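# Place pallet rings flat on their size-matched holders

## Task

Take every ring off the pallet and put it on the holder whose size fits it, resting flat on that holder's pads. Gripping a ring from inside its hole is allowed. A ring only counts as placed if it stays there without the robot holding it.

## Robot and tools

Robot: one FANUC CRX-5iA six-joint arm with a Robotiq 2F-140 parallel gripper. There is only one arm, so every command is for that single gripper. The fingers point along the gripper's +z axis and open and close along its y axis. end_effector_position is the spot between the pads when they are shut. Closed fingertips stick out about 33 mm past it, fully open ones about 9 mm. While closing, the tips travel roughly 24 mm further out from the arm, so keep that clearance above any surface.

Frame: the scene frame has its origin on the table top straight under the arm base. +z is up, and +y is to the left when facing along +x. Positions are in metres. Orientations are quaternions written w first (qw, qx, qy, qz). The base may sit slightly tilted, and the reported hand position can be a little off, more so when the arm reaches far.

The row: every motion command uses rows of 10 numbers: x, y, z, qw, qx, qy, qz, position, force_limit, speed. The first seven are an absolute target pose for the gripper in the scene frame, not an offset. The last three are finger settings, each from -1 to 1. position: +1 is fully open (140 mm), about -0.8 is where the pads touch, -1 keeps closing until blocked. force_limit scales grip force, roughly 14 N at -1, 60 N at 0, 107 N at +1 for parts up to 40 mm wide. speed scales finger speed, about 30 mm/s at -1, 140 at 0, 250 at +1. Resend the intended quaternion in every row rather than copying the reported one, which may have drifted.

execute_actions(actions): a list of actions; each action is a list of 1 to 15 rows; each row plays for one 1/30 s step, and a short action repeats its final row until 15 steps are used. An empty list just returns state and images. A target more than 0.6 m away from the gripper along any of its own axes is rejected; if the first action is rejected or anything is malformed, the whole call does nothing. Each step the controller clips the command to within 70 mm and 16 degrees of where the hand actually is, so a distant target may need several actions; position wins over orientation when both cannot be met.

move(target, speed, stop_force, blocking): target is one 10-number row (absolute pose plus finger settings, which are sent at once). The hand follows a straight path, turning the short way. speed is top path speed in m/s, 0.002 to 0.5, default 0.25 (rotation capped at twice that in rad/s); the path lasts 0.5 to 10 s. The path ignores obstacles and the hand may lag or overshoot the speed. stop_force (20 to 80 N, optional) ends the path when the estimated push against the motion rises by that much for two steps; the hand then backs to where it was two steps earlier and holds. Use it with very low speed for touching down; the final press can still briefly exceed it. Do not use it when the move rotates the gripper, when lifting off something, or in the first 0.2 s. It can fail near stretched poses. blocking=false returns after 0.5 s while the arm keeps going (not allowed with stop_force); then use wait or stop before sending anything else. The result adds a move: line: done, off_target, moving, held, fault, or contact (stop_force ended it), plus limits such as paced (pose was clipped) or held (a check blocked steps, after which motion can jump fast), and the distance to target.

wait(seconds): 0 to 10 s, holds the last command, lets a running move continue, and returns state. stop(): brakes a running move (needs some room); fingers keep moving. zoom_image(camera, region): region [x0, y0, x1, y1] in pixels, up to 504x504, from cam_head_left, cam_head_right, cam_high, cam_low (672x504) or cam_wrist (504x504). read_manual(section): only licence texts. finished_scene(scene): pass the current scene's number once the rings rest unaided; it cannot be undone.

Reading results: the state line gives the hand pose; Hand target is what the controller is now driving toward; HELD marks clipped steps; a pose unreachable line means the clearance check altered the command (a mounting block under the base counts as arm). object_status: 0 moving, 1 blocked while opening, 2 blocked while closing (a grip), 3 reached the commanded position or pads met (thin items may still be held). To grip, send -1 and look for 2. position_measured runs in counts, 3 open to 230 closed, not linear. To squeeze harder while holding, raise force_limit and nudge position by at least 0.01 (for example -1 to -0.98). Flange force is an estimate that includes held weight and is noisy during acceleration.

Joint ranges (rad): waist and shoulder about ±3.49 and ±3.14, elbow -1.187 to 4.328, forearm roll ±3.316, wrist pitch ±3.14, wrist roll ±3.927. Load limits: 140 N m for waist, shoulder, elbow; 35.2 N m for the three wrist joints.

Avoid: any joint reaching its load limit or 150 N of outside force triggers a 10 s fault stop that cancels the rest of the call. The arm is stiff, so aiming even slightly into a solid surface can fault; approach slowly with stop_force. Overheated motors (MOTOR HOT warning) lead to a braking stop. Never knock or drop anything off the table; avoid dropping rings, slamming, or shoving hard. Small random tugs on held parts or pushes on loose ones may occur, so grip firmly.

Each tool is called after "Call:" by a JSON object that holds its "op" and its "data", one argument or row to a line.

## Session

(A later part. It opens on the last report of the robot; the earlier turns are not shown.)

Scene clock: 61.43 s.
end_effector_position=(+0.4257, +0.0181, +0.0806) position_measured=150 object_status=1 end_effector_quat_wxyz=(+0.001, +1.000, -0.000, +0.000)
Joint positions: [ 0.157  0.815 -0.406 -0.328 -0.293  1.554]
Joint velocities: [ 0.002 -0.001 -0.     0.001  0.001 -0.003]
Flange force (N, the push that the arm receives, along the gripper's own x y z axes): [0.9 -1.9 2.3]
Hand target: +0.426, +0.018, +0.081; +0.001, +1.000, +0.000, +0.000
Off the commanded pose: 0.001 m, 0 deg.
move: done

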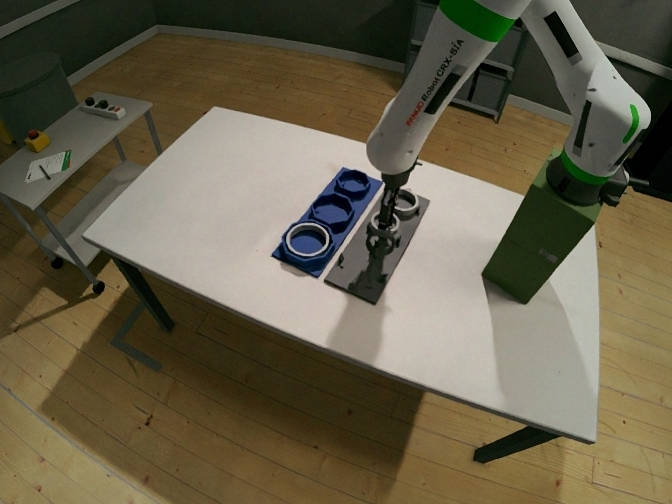

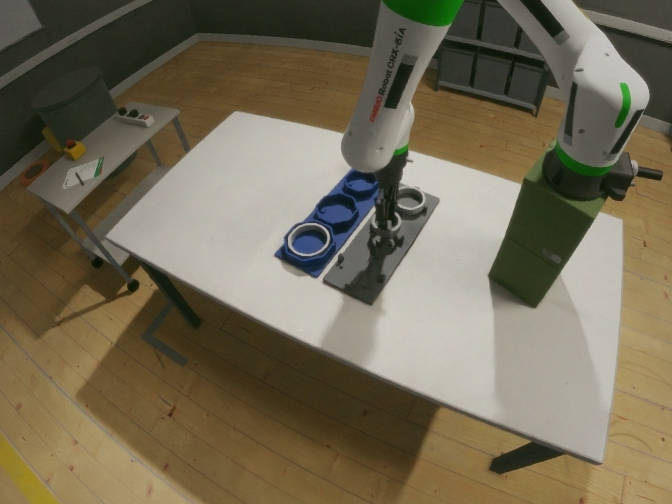

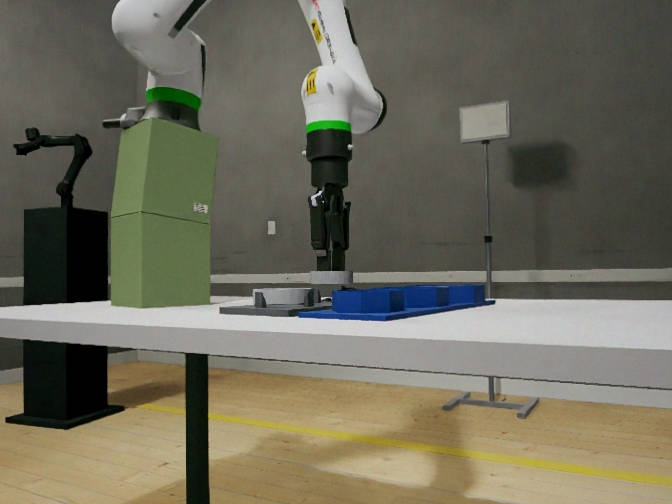

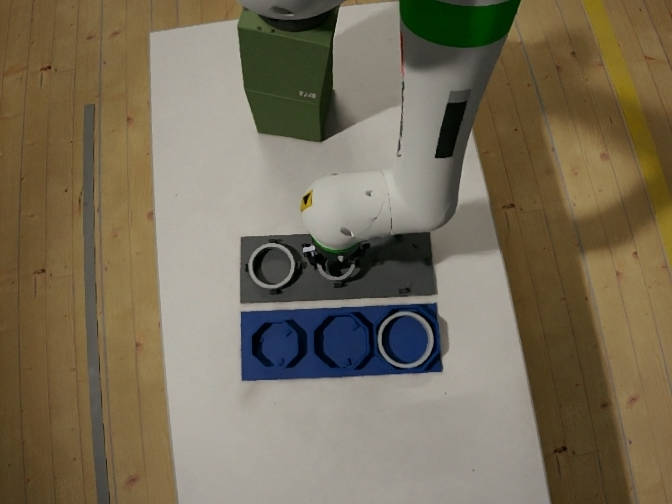

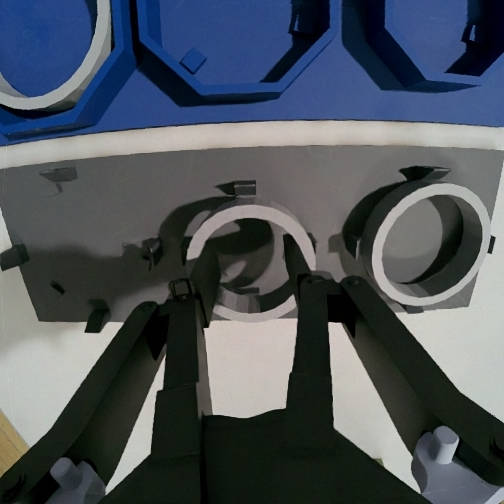

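Call:
{"op": "move", "data": {
  "target": [0.424,0.0205,0.075,0,1,0,0,1,0,-0.5],
  "speed": 0.03
}}

Call:
{"op": "move", "data": {
  "target": [0.424,0.0205,0.051,0,1,0,0,1,0,-0.5],
  "speed": 0.01,
  "stop_force": 20
}}

Scene clock: 65.73 s.
end_effector_position=(+0.4240, +0.0205, +0.0750) position_measured=150 object_status=1 end_effector_quat_wxyz=(-0.000, +1.000, +0.000, +0.000)
Joint positions: [ 0.162  0.829 -0.401 -0.343 -0.285  1.565]
Joint velocities: [ 0.     0.     0.001  0.001 -0.     0.001]
Flange force (N, the push that the arm receives, along the gripper's own x y z axes): [1.5 -0.8 2.4]
Hand target: +0.424, +0.020, +0.075; -0.000, +1.000, +0.000, +0.000
Off the commanded pose: 0.000 m, 0 deg.
move: done

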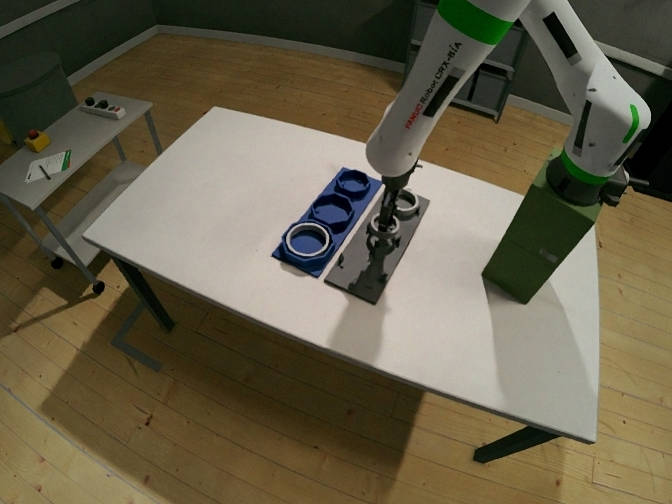

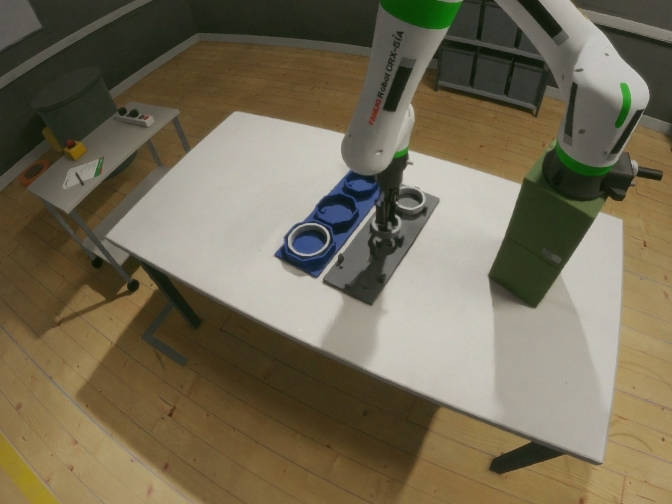

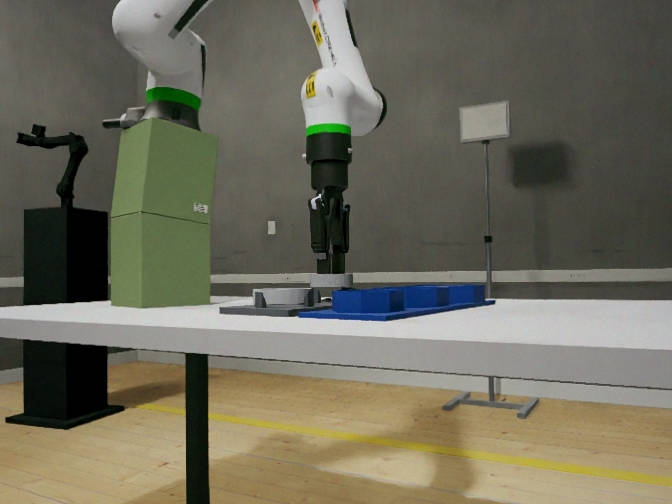

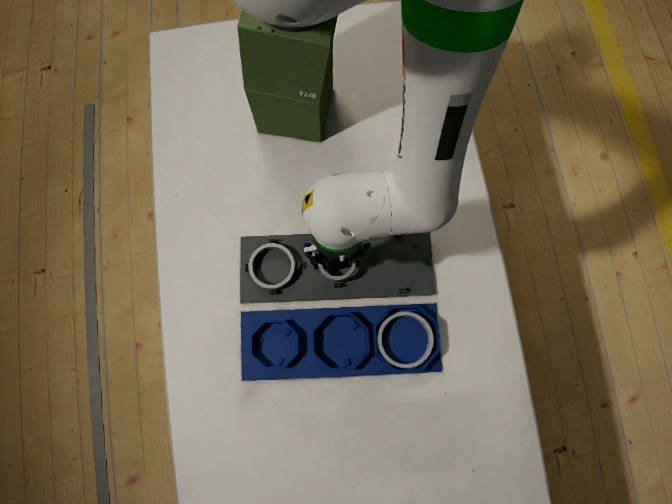

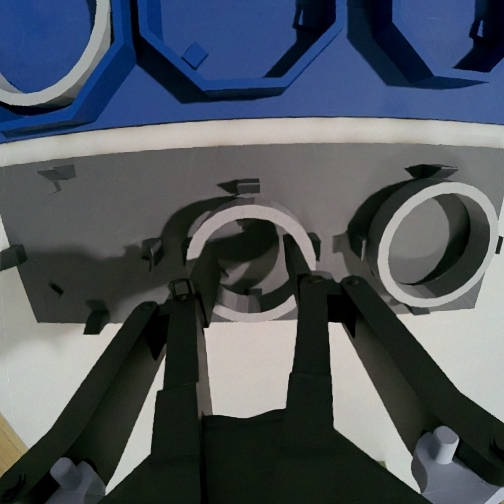

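Scene clock: 68.17 s.
end_effector_position=(+0.4238, +0.0205, +0.0541) position_measured=150 object_status=1 end_effector_quat_wxyz=(-0.000, +1.000, -0.000, -0.000)
Joint positions: [ 0.164  0.884 -0.369 -0.374 -0.263  1.594]
Joint velocities: [ 0.    -0.006 -0.002  0.006 -0.003 -0.002]
Flange force (N, the push that the arm receives, along the gripper's own x y z axes): [-4.0 -1.3 2.3]
Hand target: +0.424, +0.020, +0.054; -0.000, +1.000, -0.000, -0.000
Off the commanded pose: 0.003 m, 0 deg.
move: contact

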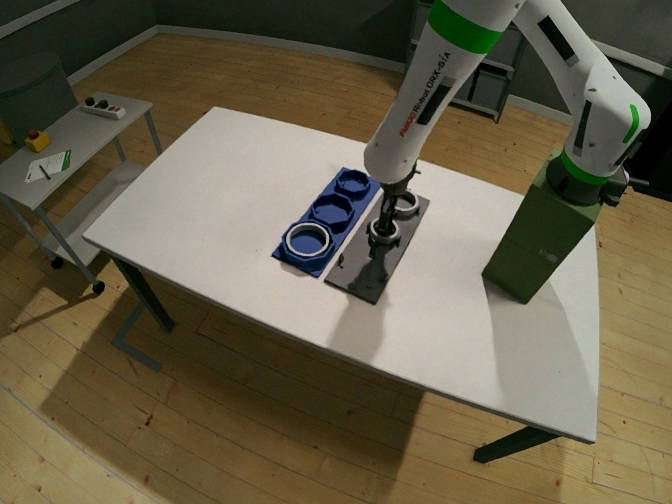

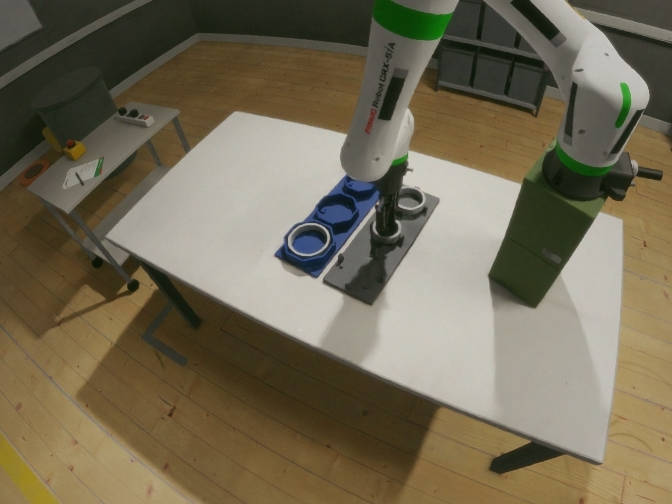

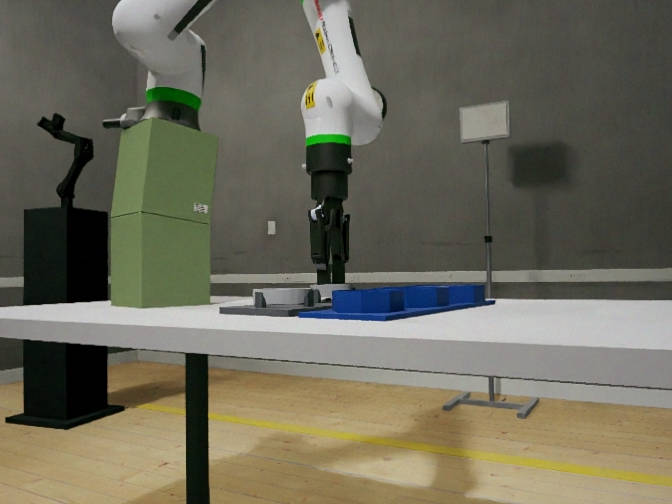

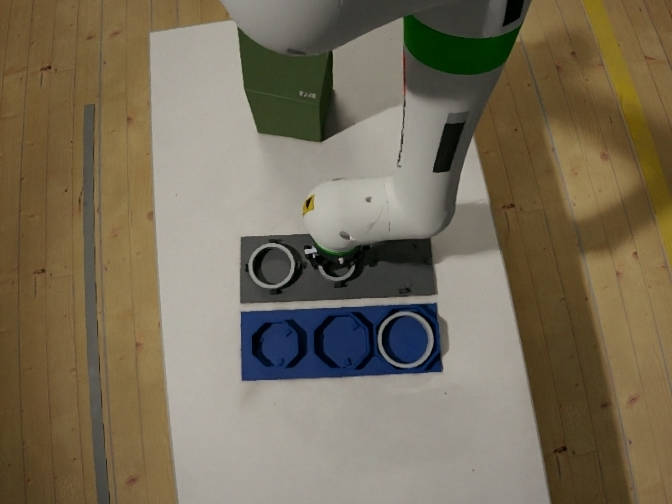

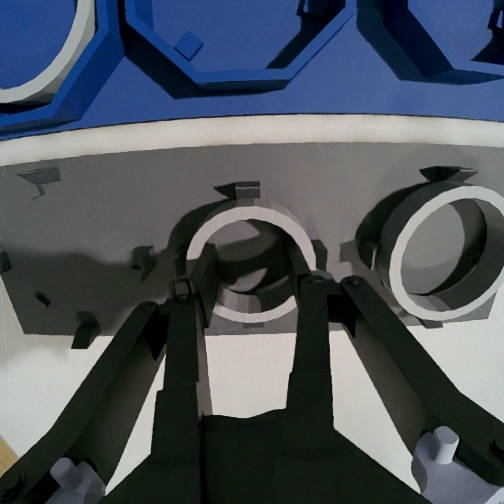

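Call:
{"op": "move", "data": {
  "target": [0.424,0.0205,0.054,0,1,0,0,-1,0,-0.5]
}}

Call:
{"op": "move", "data": {
  "target": [0.424,0.0205,0.09,0,1,0,0,-1,0,-0.5],
  "speed": 0.1
}}

Call:
{"op": "move", "data": {
  "target": [0.6155,0.1525,0.085,0,1,0,0,0,0,0]
}}

Call:
{"op": "move", "data": {
  "target": [0.6155,0.1525,0.041,0,1,0,0,0,0,-0.5],
  "speed": 0.06
}}

Call:
{"op": "move", "data": {
  "target": [0.6155,0.1525,0.041,0,1,0,0,1,0,-0.5]
}}

Call:
{"op": "move", "data": {
  "target": [0.6155,0.1525,0.085,0,1,0,0,1,0,-0.5],
  "speed": 0.1
}}

Call:
{"op": "move", "data": {
  "target": [0.4385,0.169,0.073,0,1,0,0,1,0,-0.5],
  "speed": 0.2
}}

Scene clock: 73.57 s.
end_effector_position=(+0.4240, +0.0205, +0.0540) position_measured=233 object_status=3 end_effector_quat_wxyz=(+0.000, +1.000, +0.000, +0.000)
Joint positions: [ 0.164  0.885 -0.369 -0.373 -0.262  1.594]
Joint velocities: [ 0.     0.     0.001 -0.001 -0.     0.002]
Flange force (N, the push that the arm receives, along the gripper's own x y z axes): [1.5 -1.6 -1.6]
Hand target: +0.424, +0.020, +0.054; +0.000, +1.000, -0.000, -0.000
Off the commanded pose: 0.000 m, 0 deg.
move: done

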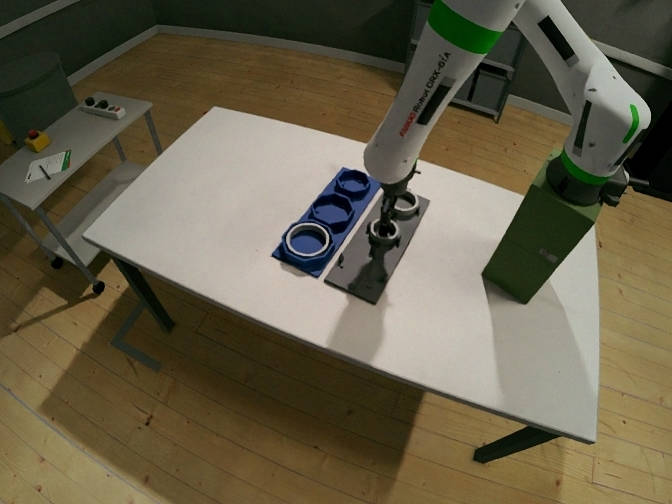

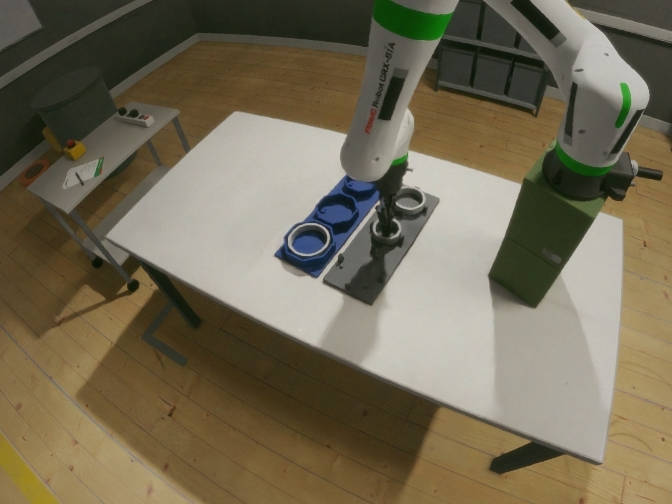

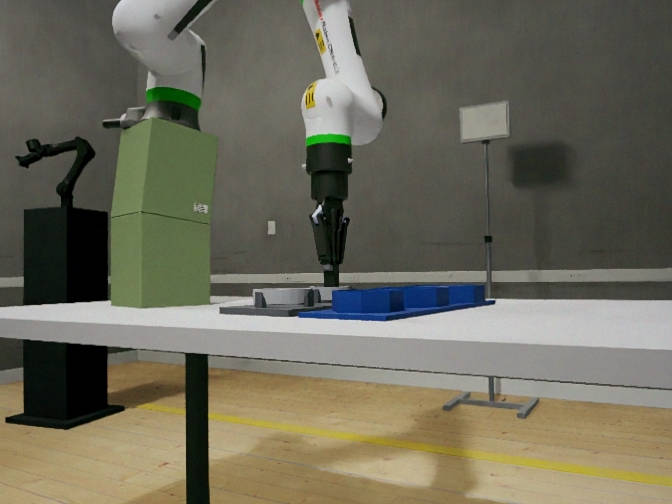

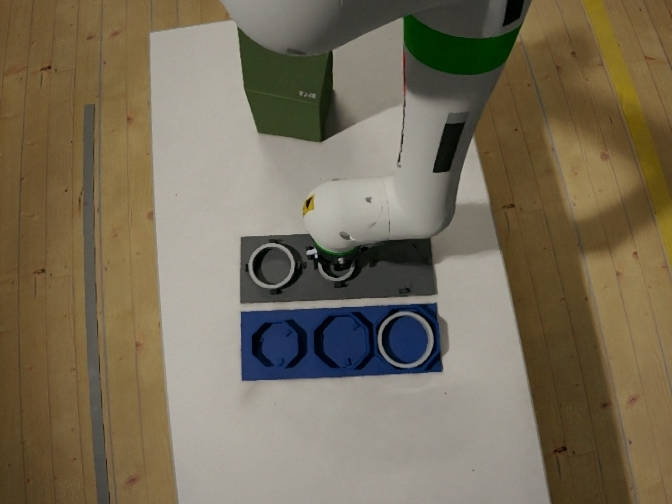

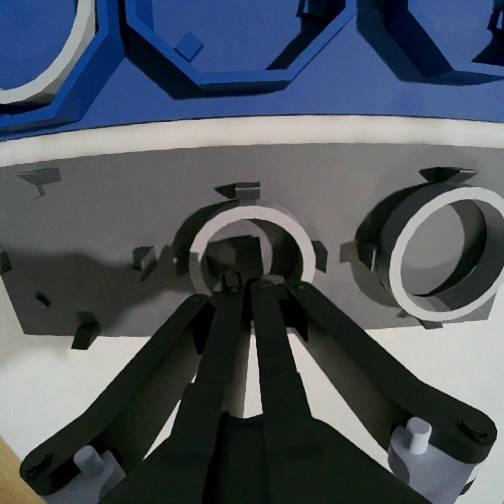

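Scene clock: 74.33 s.
end_effector_position=(+0.4240, +0.0204, +0.0899) position_measured=233 object_status=3 end_effector_quat_wxyz=(+0.000, +1.000, -0.000, -0.000)
Joint positions: [ 0.161  0.789 -0.421 -0.322 -0.304  1.544]
Joint velocities: [-0.    -0.     0.     0.    -0.    -0.001]
Flange force (N, the push that the arm receives, along the gripper's own x y z axes): [2.5 -1.1 0.4]
Hand target: +0.424, +0.020, +0.090; +0.000, +1.000, +0.000, -0.000
Off the commanded pose: 0.000 m, 0 deg.
move: done

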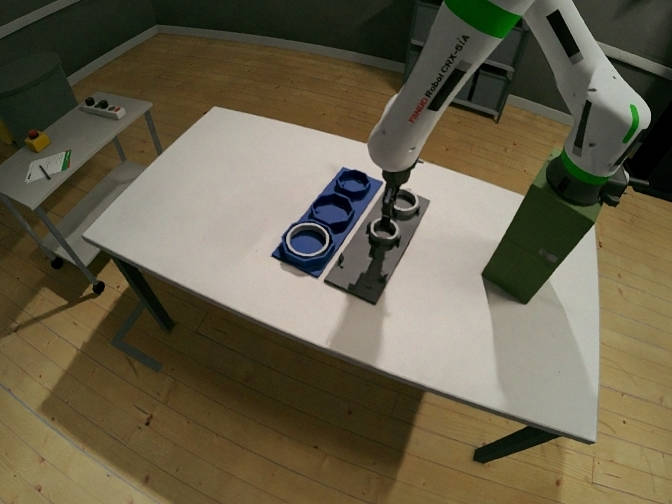

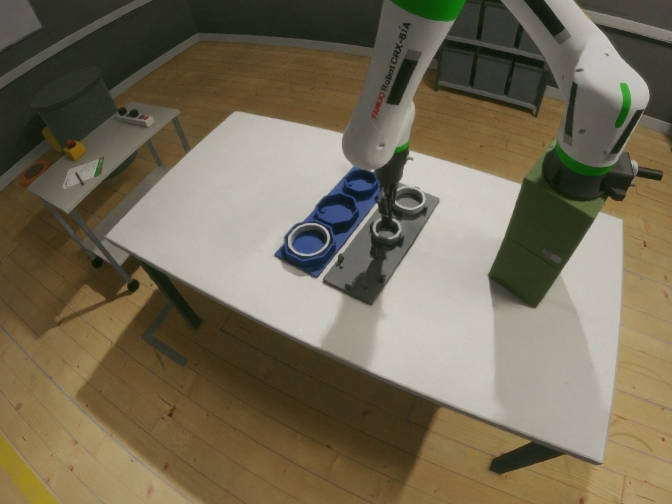

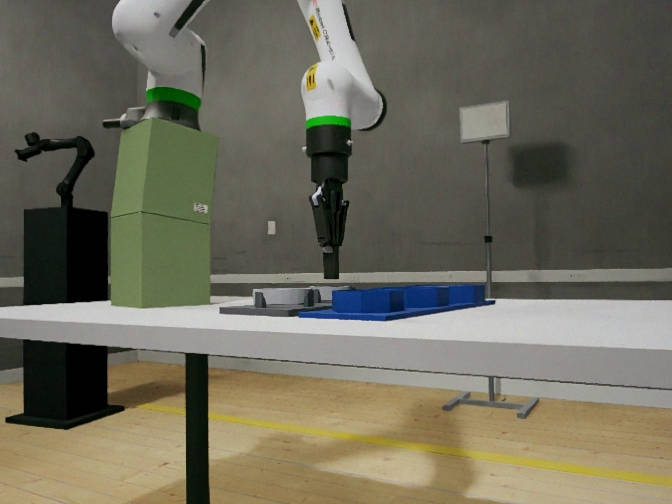

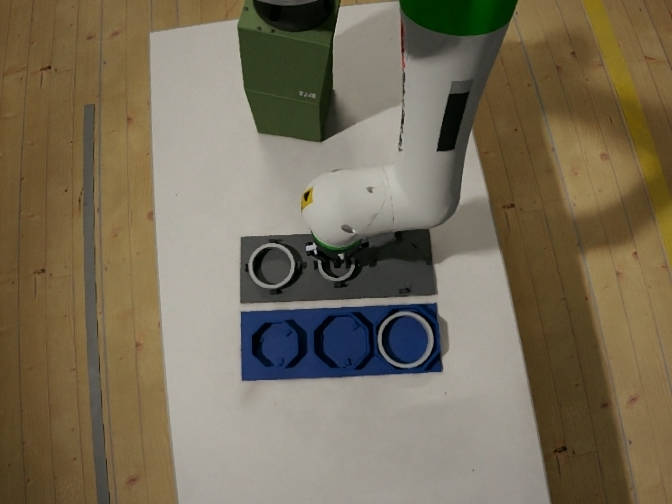

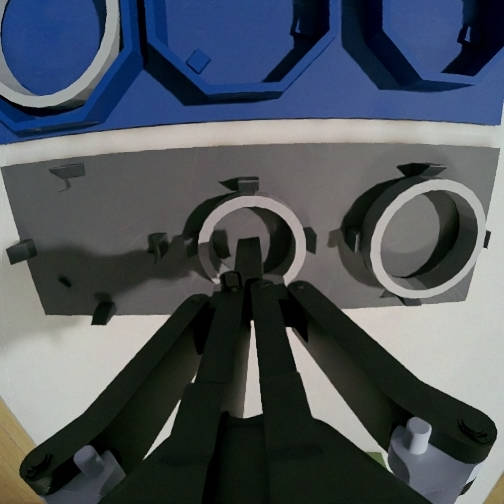

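Scene clock: 75.70 s.
end_effector_position=(+0.6160, +0.1519, +0.0843) position_measured=129 object_status=3 end_effector_quat_wxyz=(+0.001, +1.000, +0.000, +0.000)
Joint positions: [ 0.268  1.     0.158 -0.141 -0.652  1.241]
Joint velocities: [-0.     0.     0.002  0.    -0.001  0.001]
Flange force (N, the push that the arm receives, along the gripper's own x y z axes): [1.4 -0.6 -1.7]
Hand target: +0.616, +0.152, +0.084; +0.001, +1.000, +0.000, +0.000
Off the commanded pose: 0.001 m, 0 deg.
move: done

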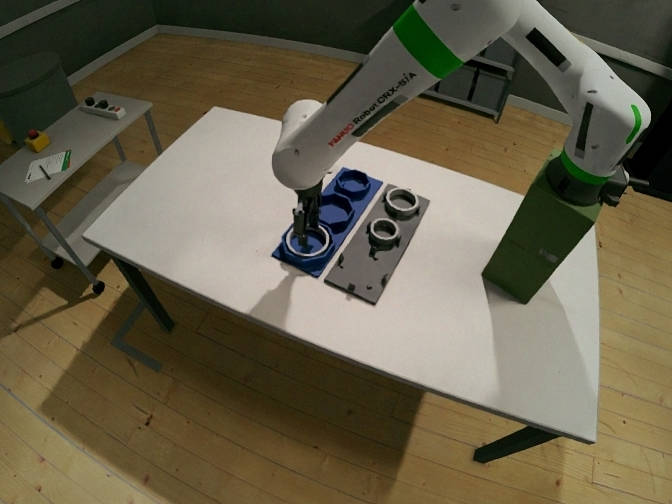

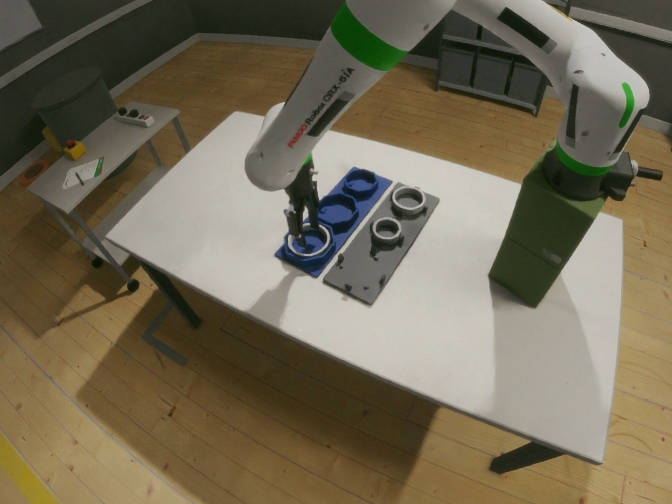

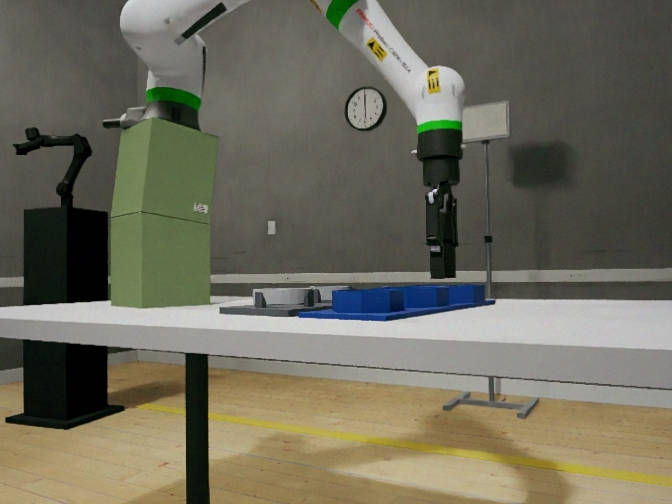

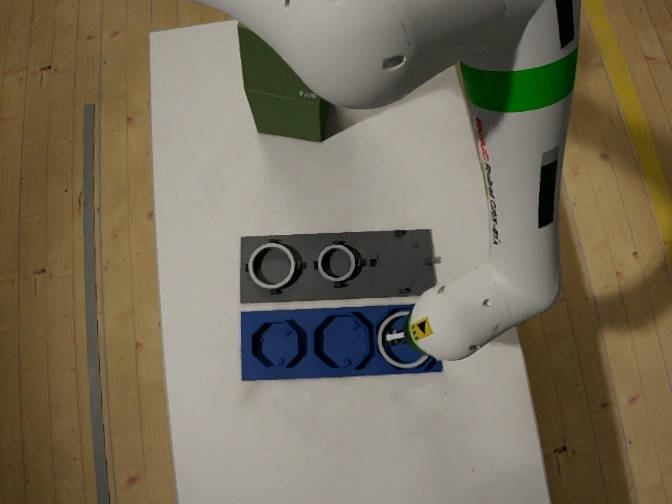

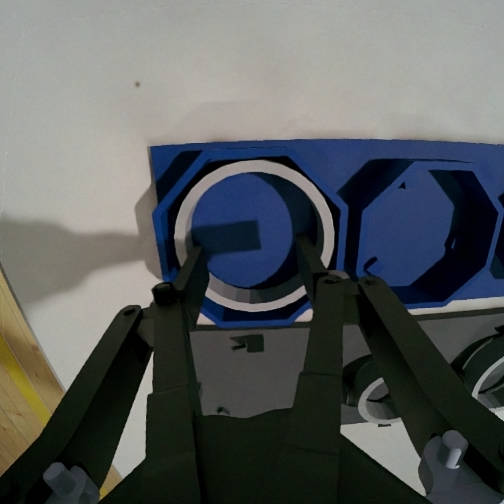

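Scene clock: 76.70 s.
end_effector_position=(+0.6155, +0.1525, +0.0411) position_measured=129 object_status=3 end_effector_quat_wxyz=(+0.000, +1.000, -0.000, +0.000)
Joint positions: [ 0.275  1.087  0.202 -0.151 -0.609  1.246]
Joint velocities: [ 0.001 -0.001  0.001  0.    -0.     0.   ]
Flange force (N, the push that the arm receives, along the gripper's own x y z axes): [1.0 -1.3 -1.7]
Hand target: +0.615, +0.152, +0.041; +0.000, +1.000, -0.000, +0.000
Off the commanded pose: 0.000 m, 0 deg.
move: done

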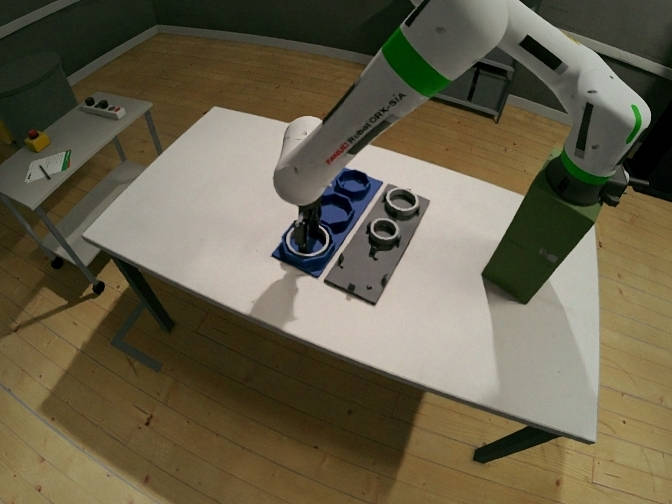

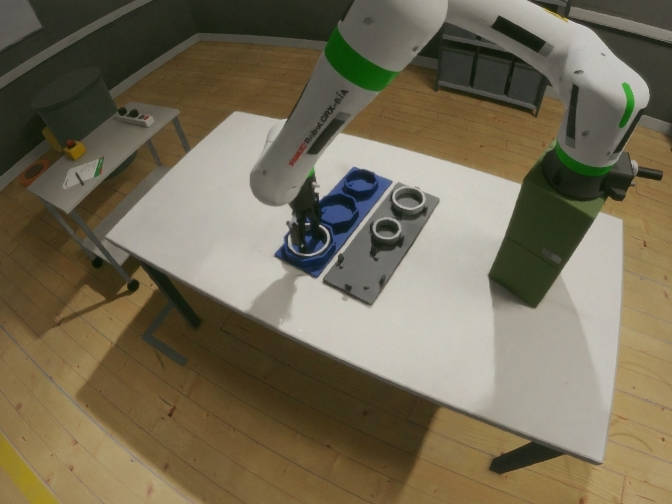

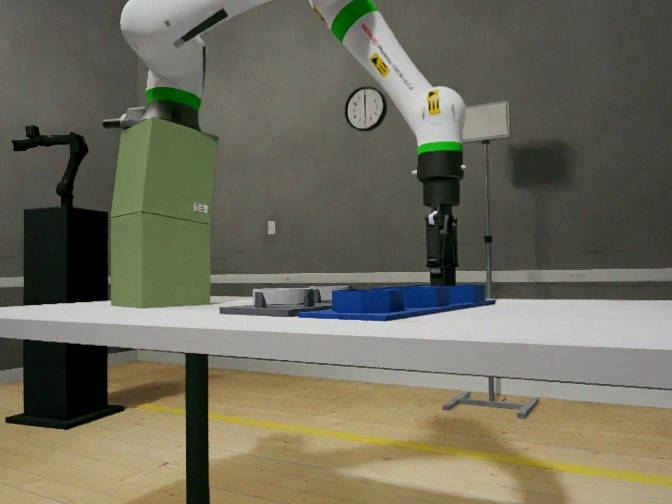

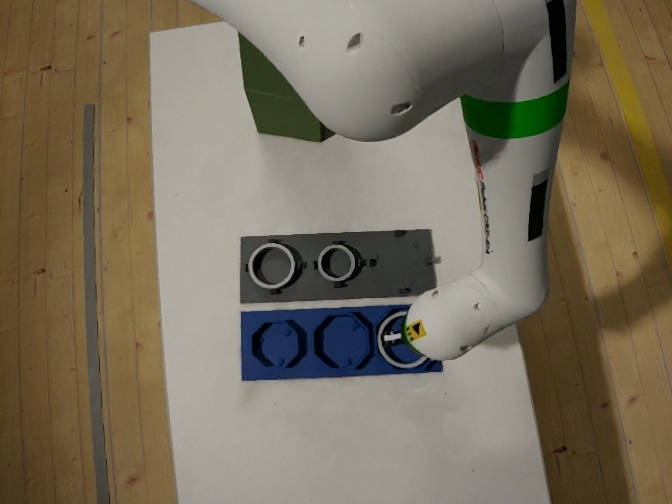

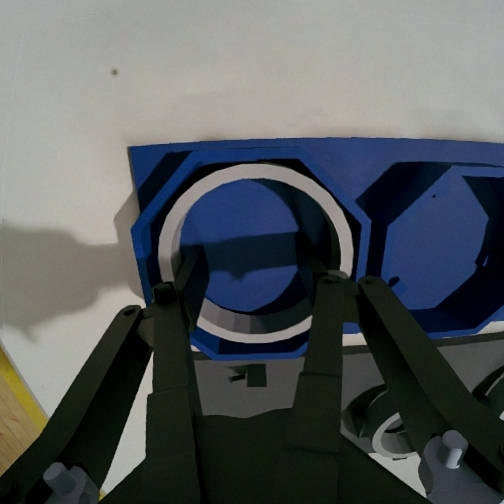

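Scene clock: 77.40 s.
end_effector_position=(+0.6155, +0.1525, +0.0410) position_measured=87 object_status=1 end_effector_quat_wxyz=(-0.000, +1.000, +0.000, +0.000)
Joint positions: [ 0.275  1.087  0.203 -0.151 -0.609  1.246]
Joint velocities: [-0.001 -0.    -0.    -0.    -0.    -0.001]
Flange force (N, the push that the arm receives, along the gripper's own x y z axes): [1.1 -1.0 3.5]
Hand target: +0.616, +0.152, +0.041; -0.000, +1.000, +0.000, +0.000
Off the commanded pose: 0.000 m, 0 deg.
move: done

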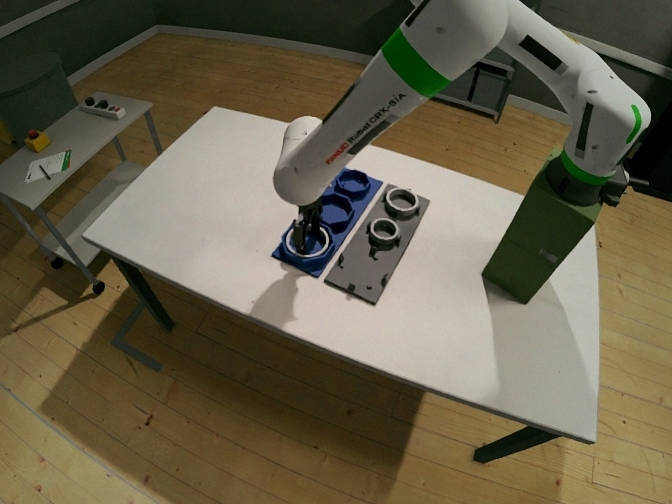

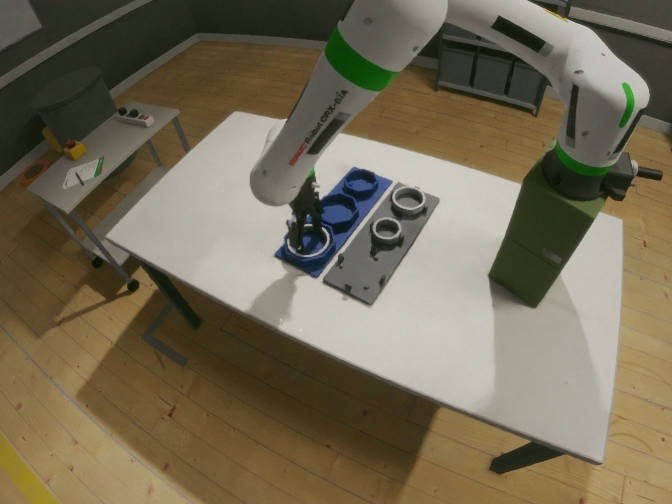

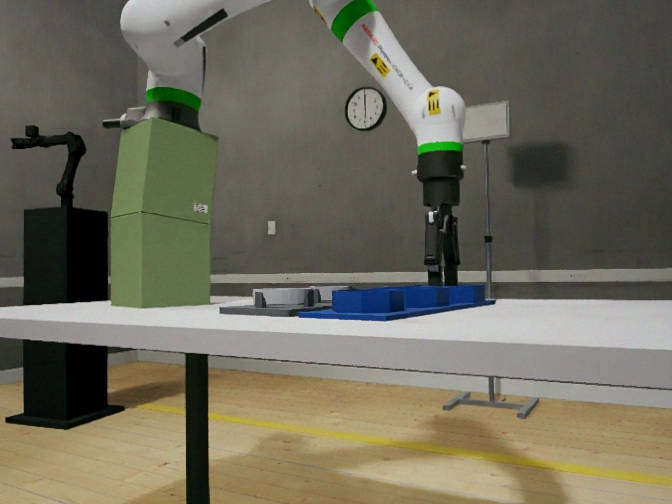

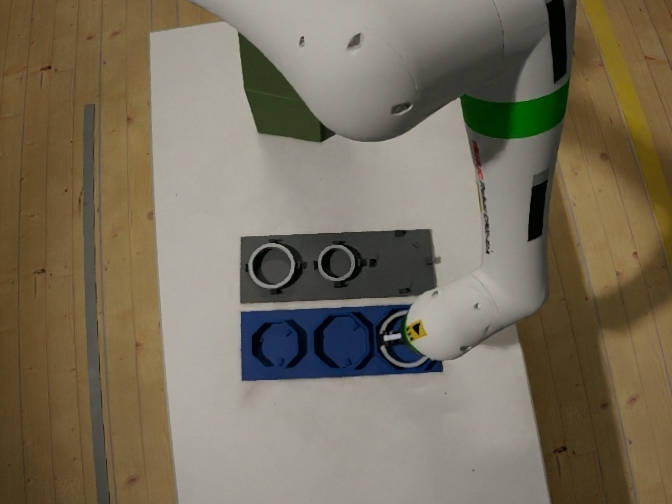

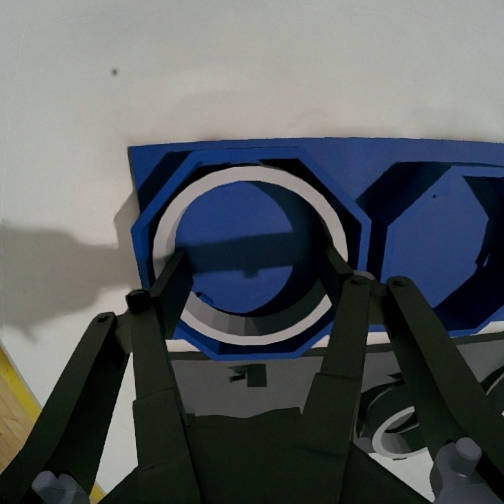

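Scene clock: 78.17 s.
end_effector_position=(+0.6155, +0.1525, +0.0849) position_measured=87 object_status=1 end_effector_quat_wxyz=(-0.000, +1.000, +0.000, -0.000)
Joint positions: [ 0.269  0.999  0.157 -0.143 -0.653  1.241]
Joint velocities: [ 0.    -0.001 -0.001 -0.001 -0.     0.001]
Flange force (N, the push that the arm receives, along the gripper's own x y z axes): [0.2 -1.3 3.7]
Hand target: +0.616, +0.153, +0.085; -0.000, +1.000, +0.000, -0.000
Off the commanded pose: 0.000 m, 0 deg.
move: done

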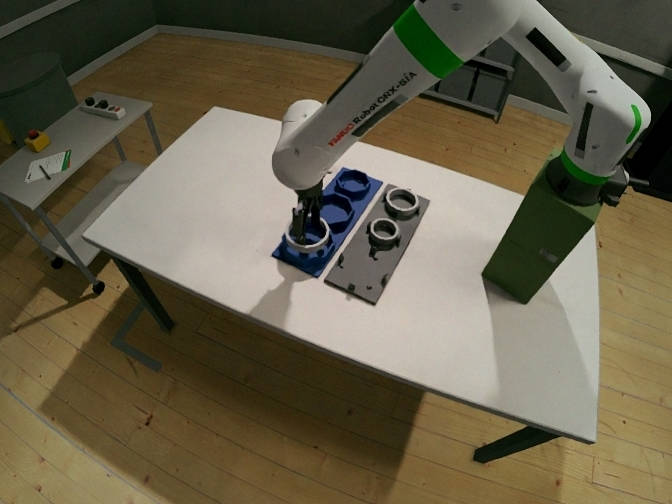

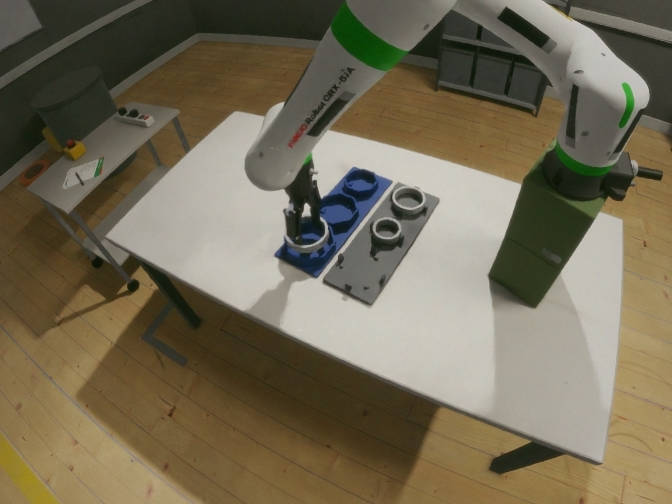

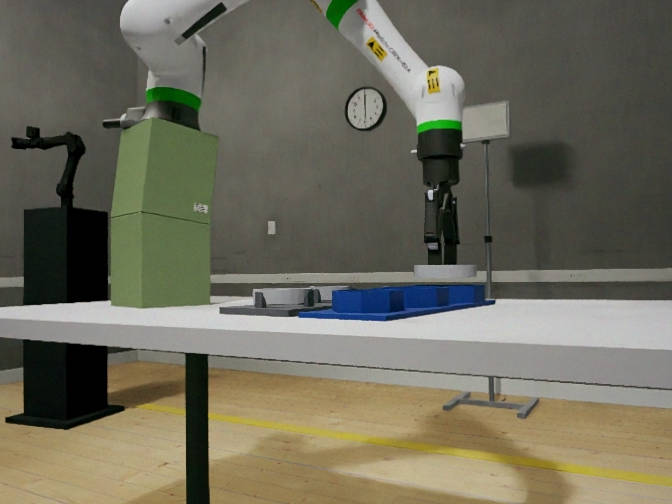

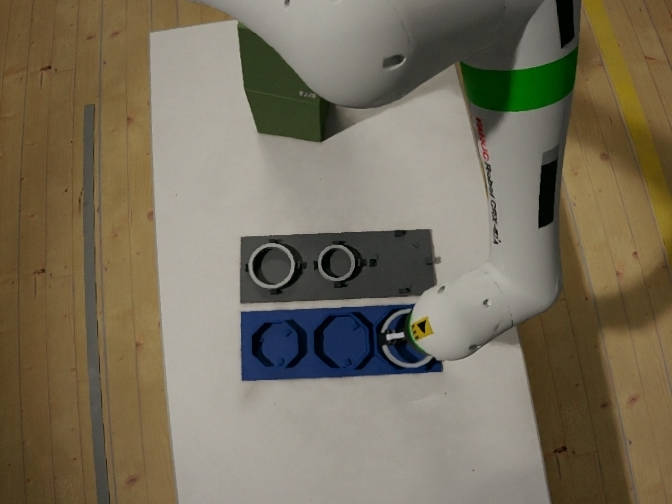

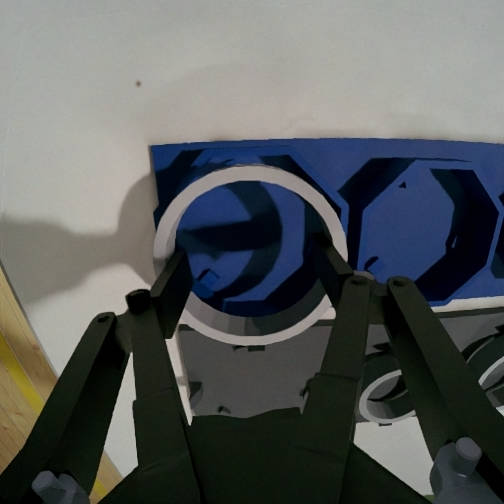

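Scene clock: 79.47 s.
end_effector_position=(+0.4387, +0.1686, +0.0735) position_measured=87 object_status=1 end_effector_quat_wxyz=(+0.000, +1.000, -0.000, +0.000)
Joint positions: [ 0.464  0.826 -0.33  -0.215 -0.325  1.136]
Joint velocities: [ 0.002 -0.    -0.001  0.004  0.001 -0.004]
Flange force (N, the push that the arm receives, along the gripper's own x y z axes): [1.1 -1.2 3.8]
Hand target: +0.439, +0.169, +0.074; +0.001, +1.000, +0.000, +0.000
Off the commanded pose: 0.001 m, 0 deg.
move: done

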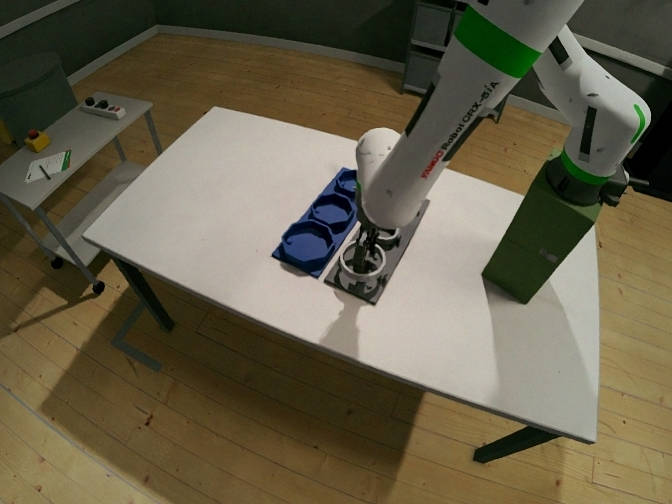

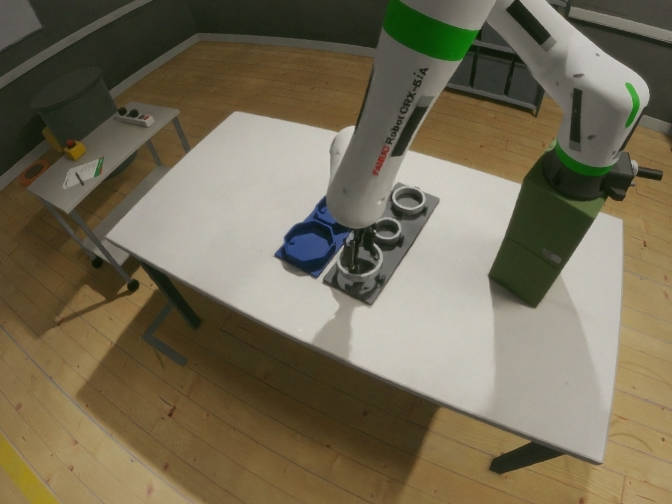

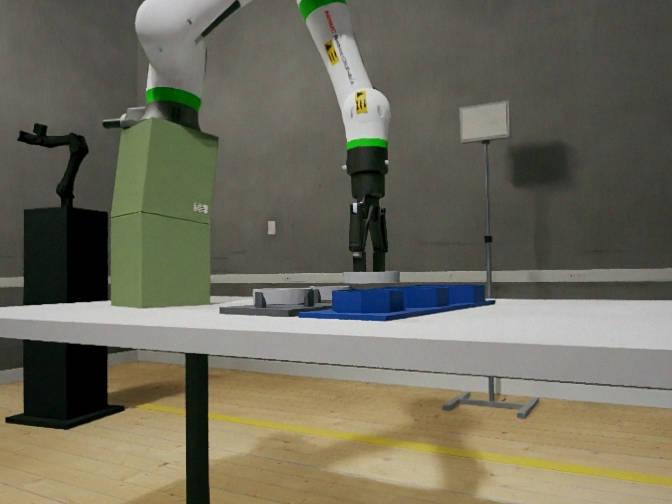

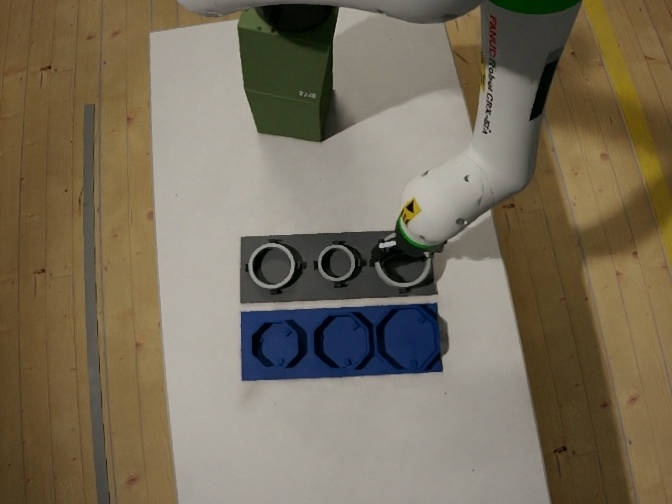

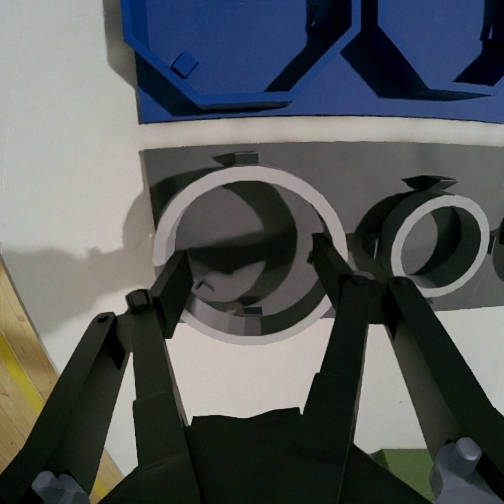

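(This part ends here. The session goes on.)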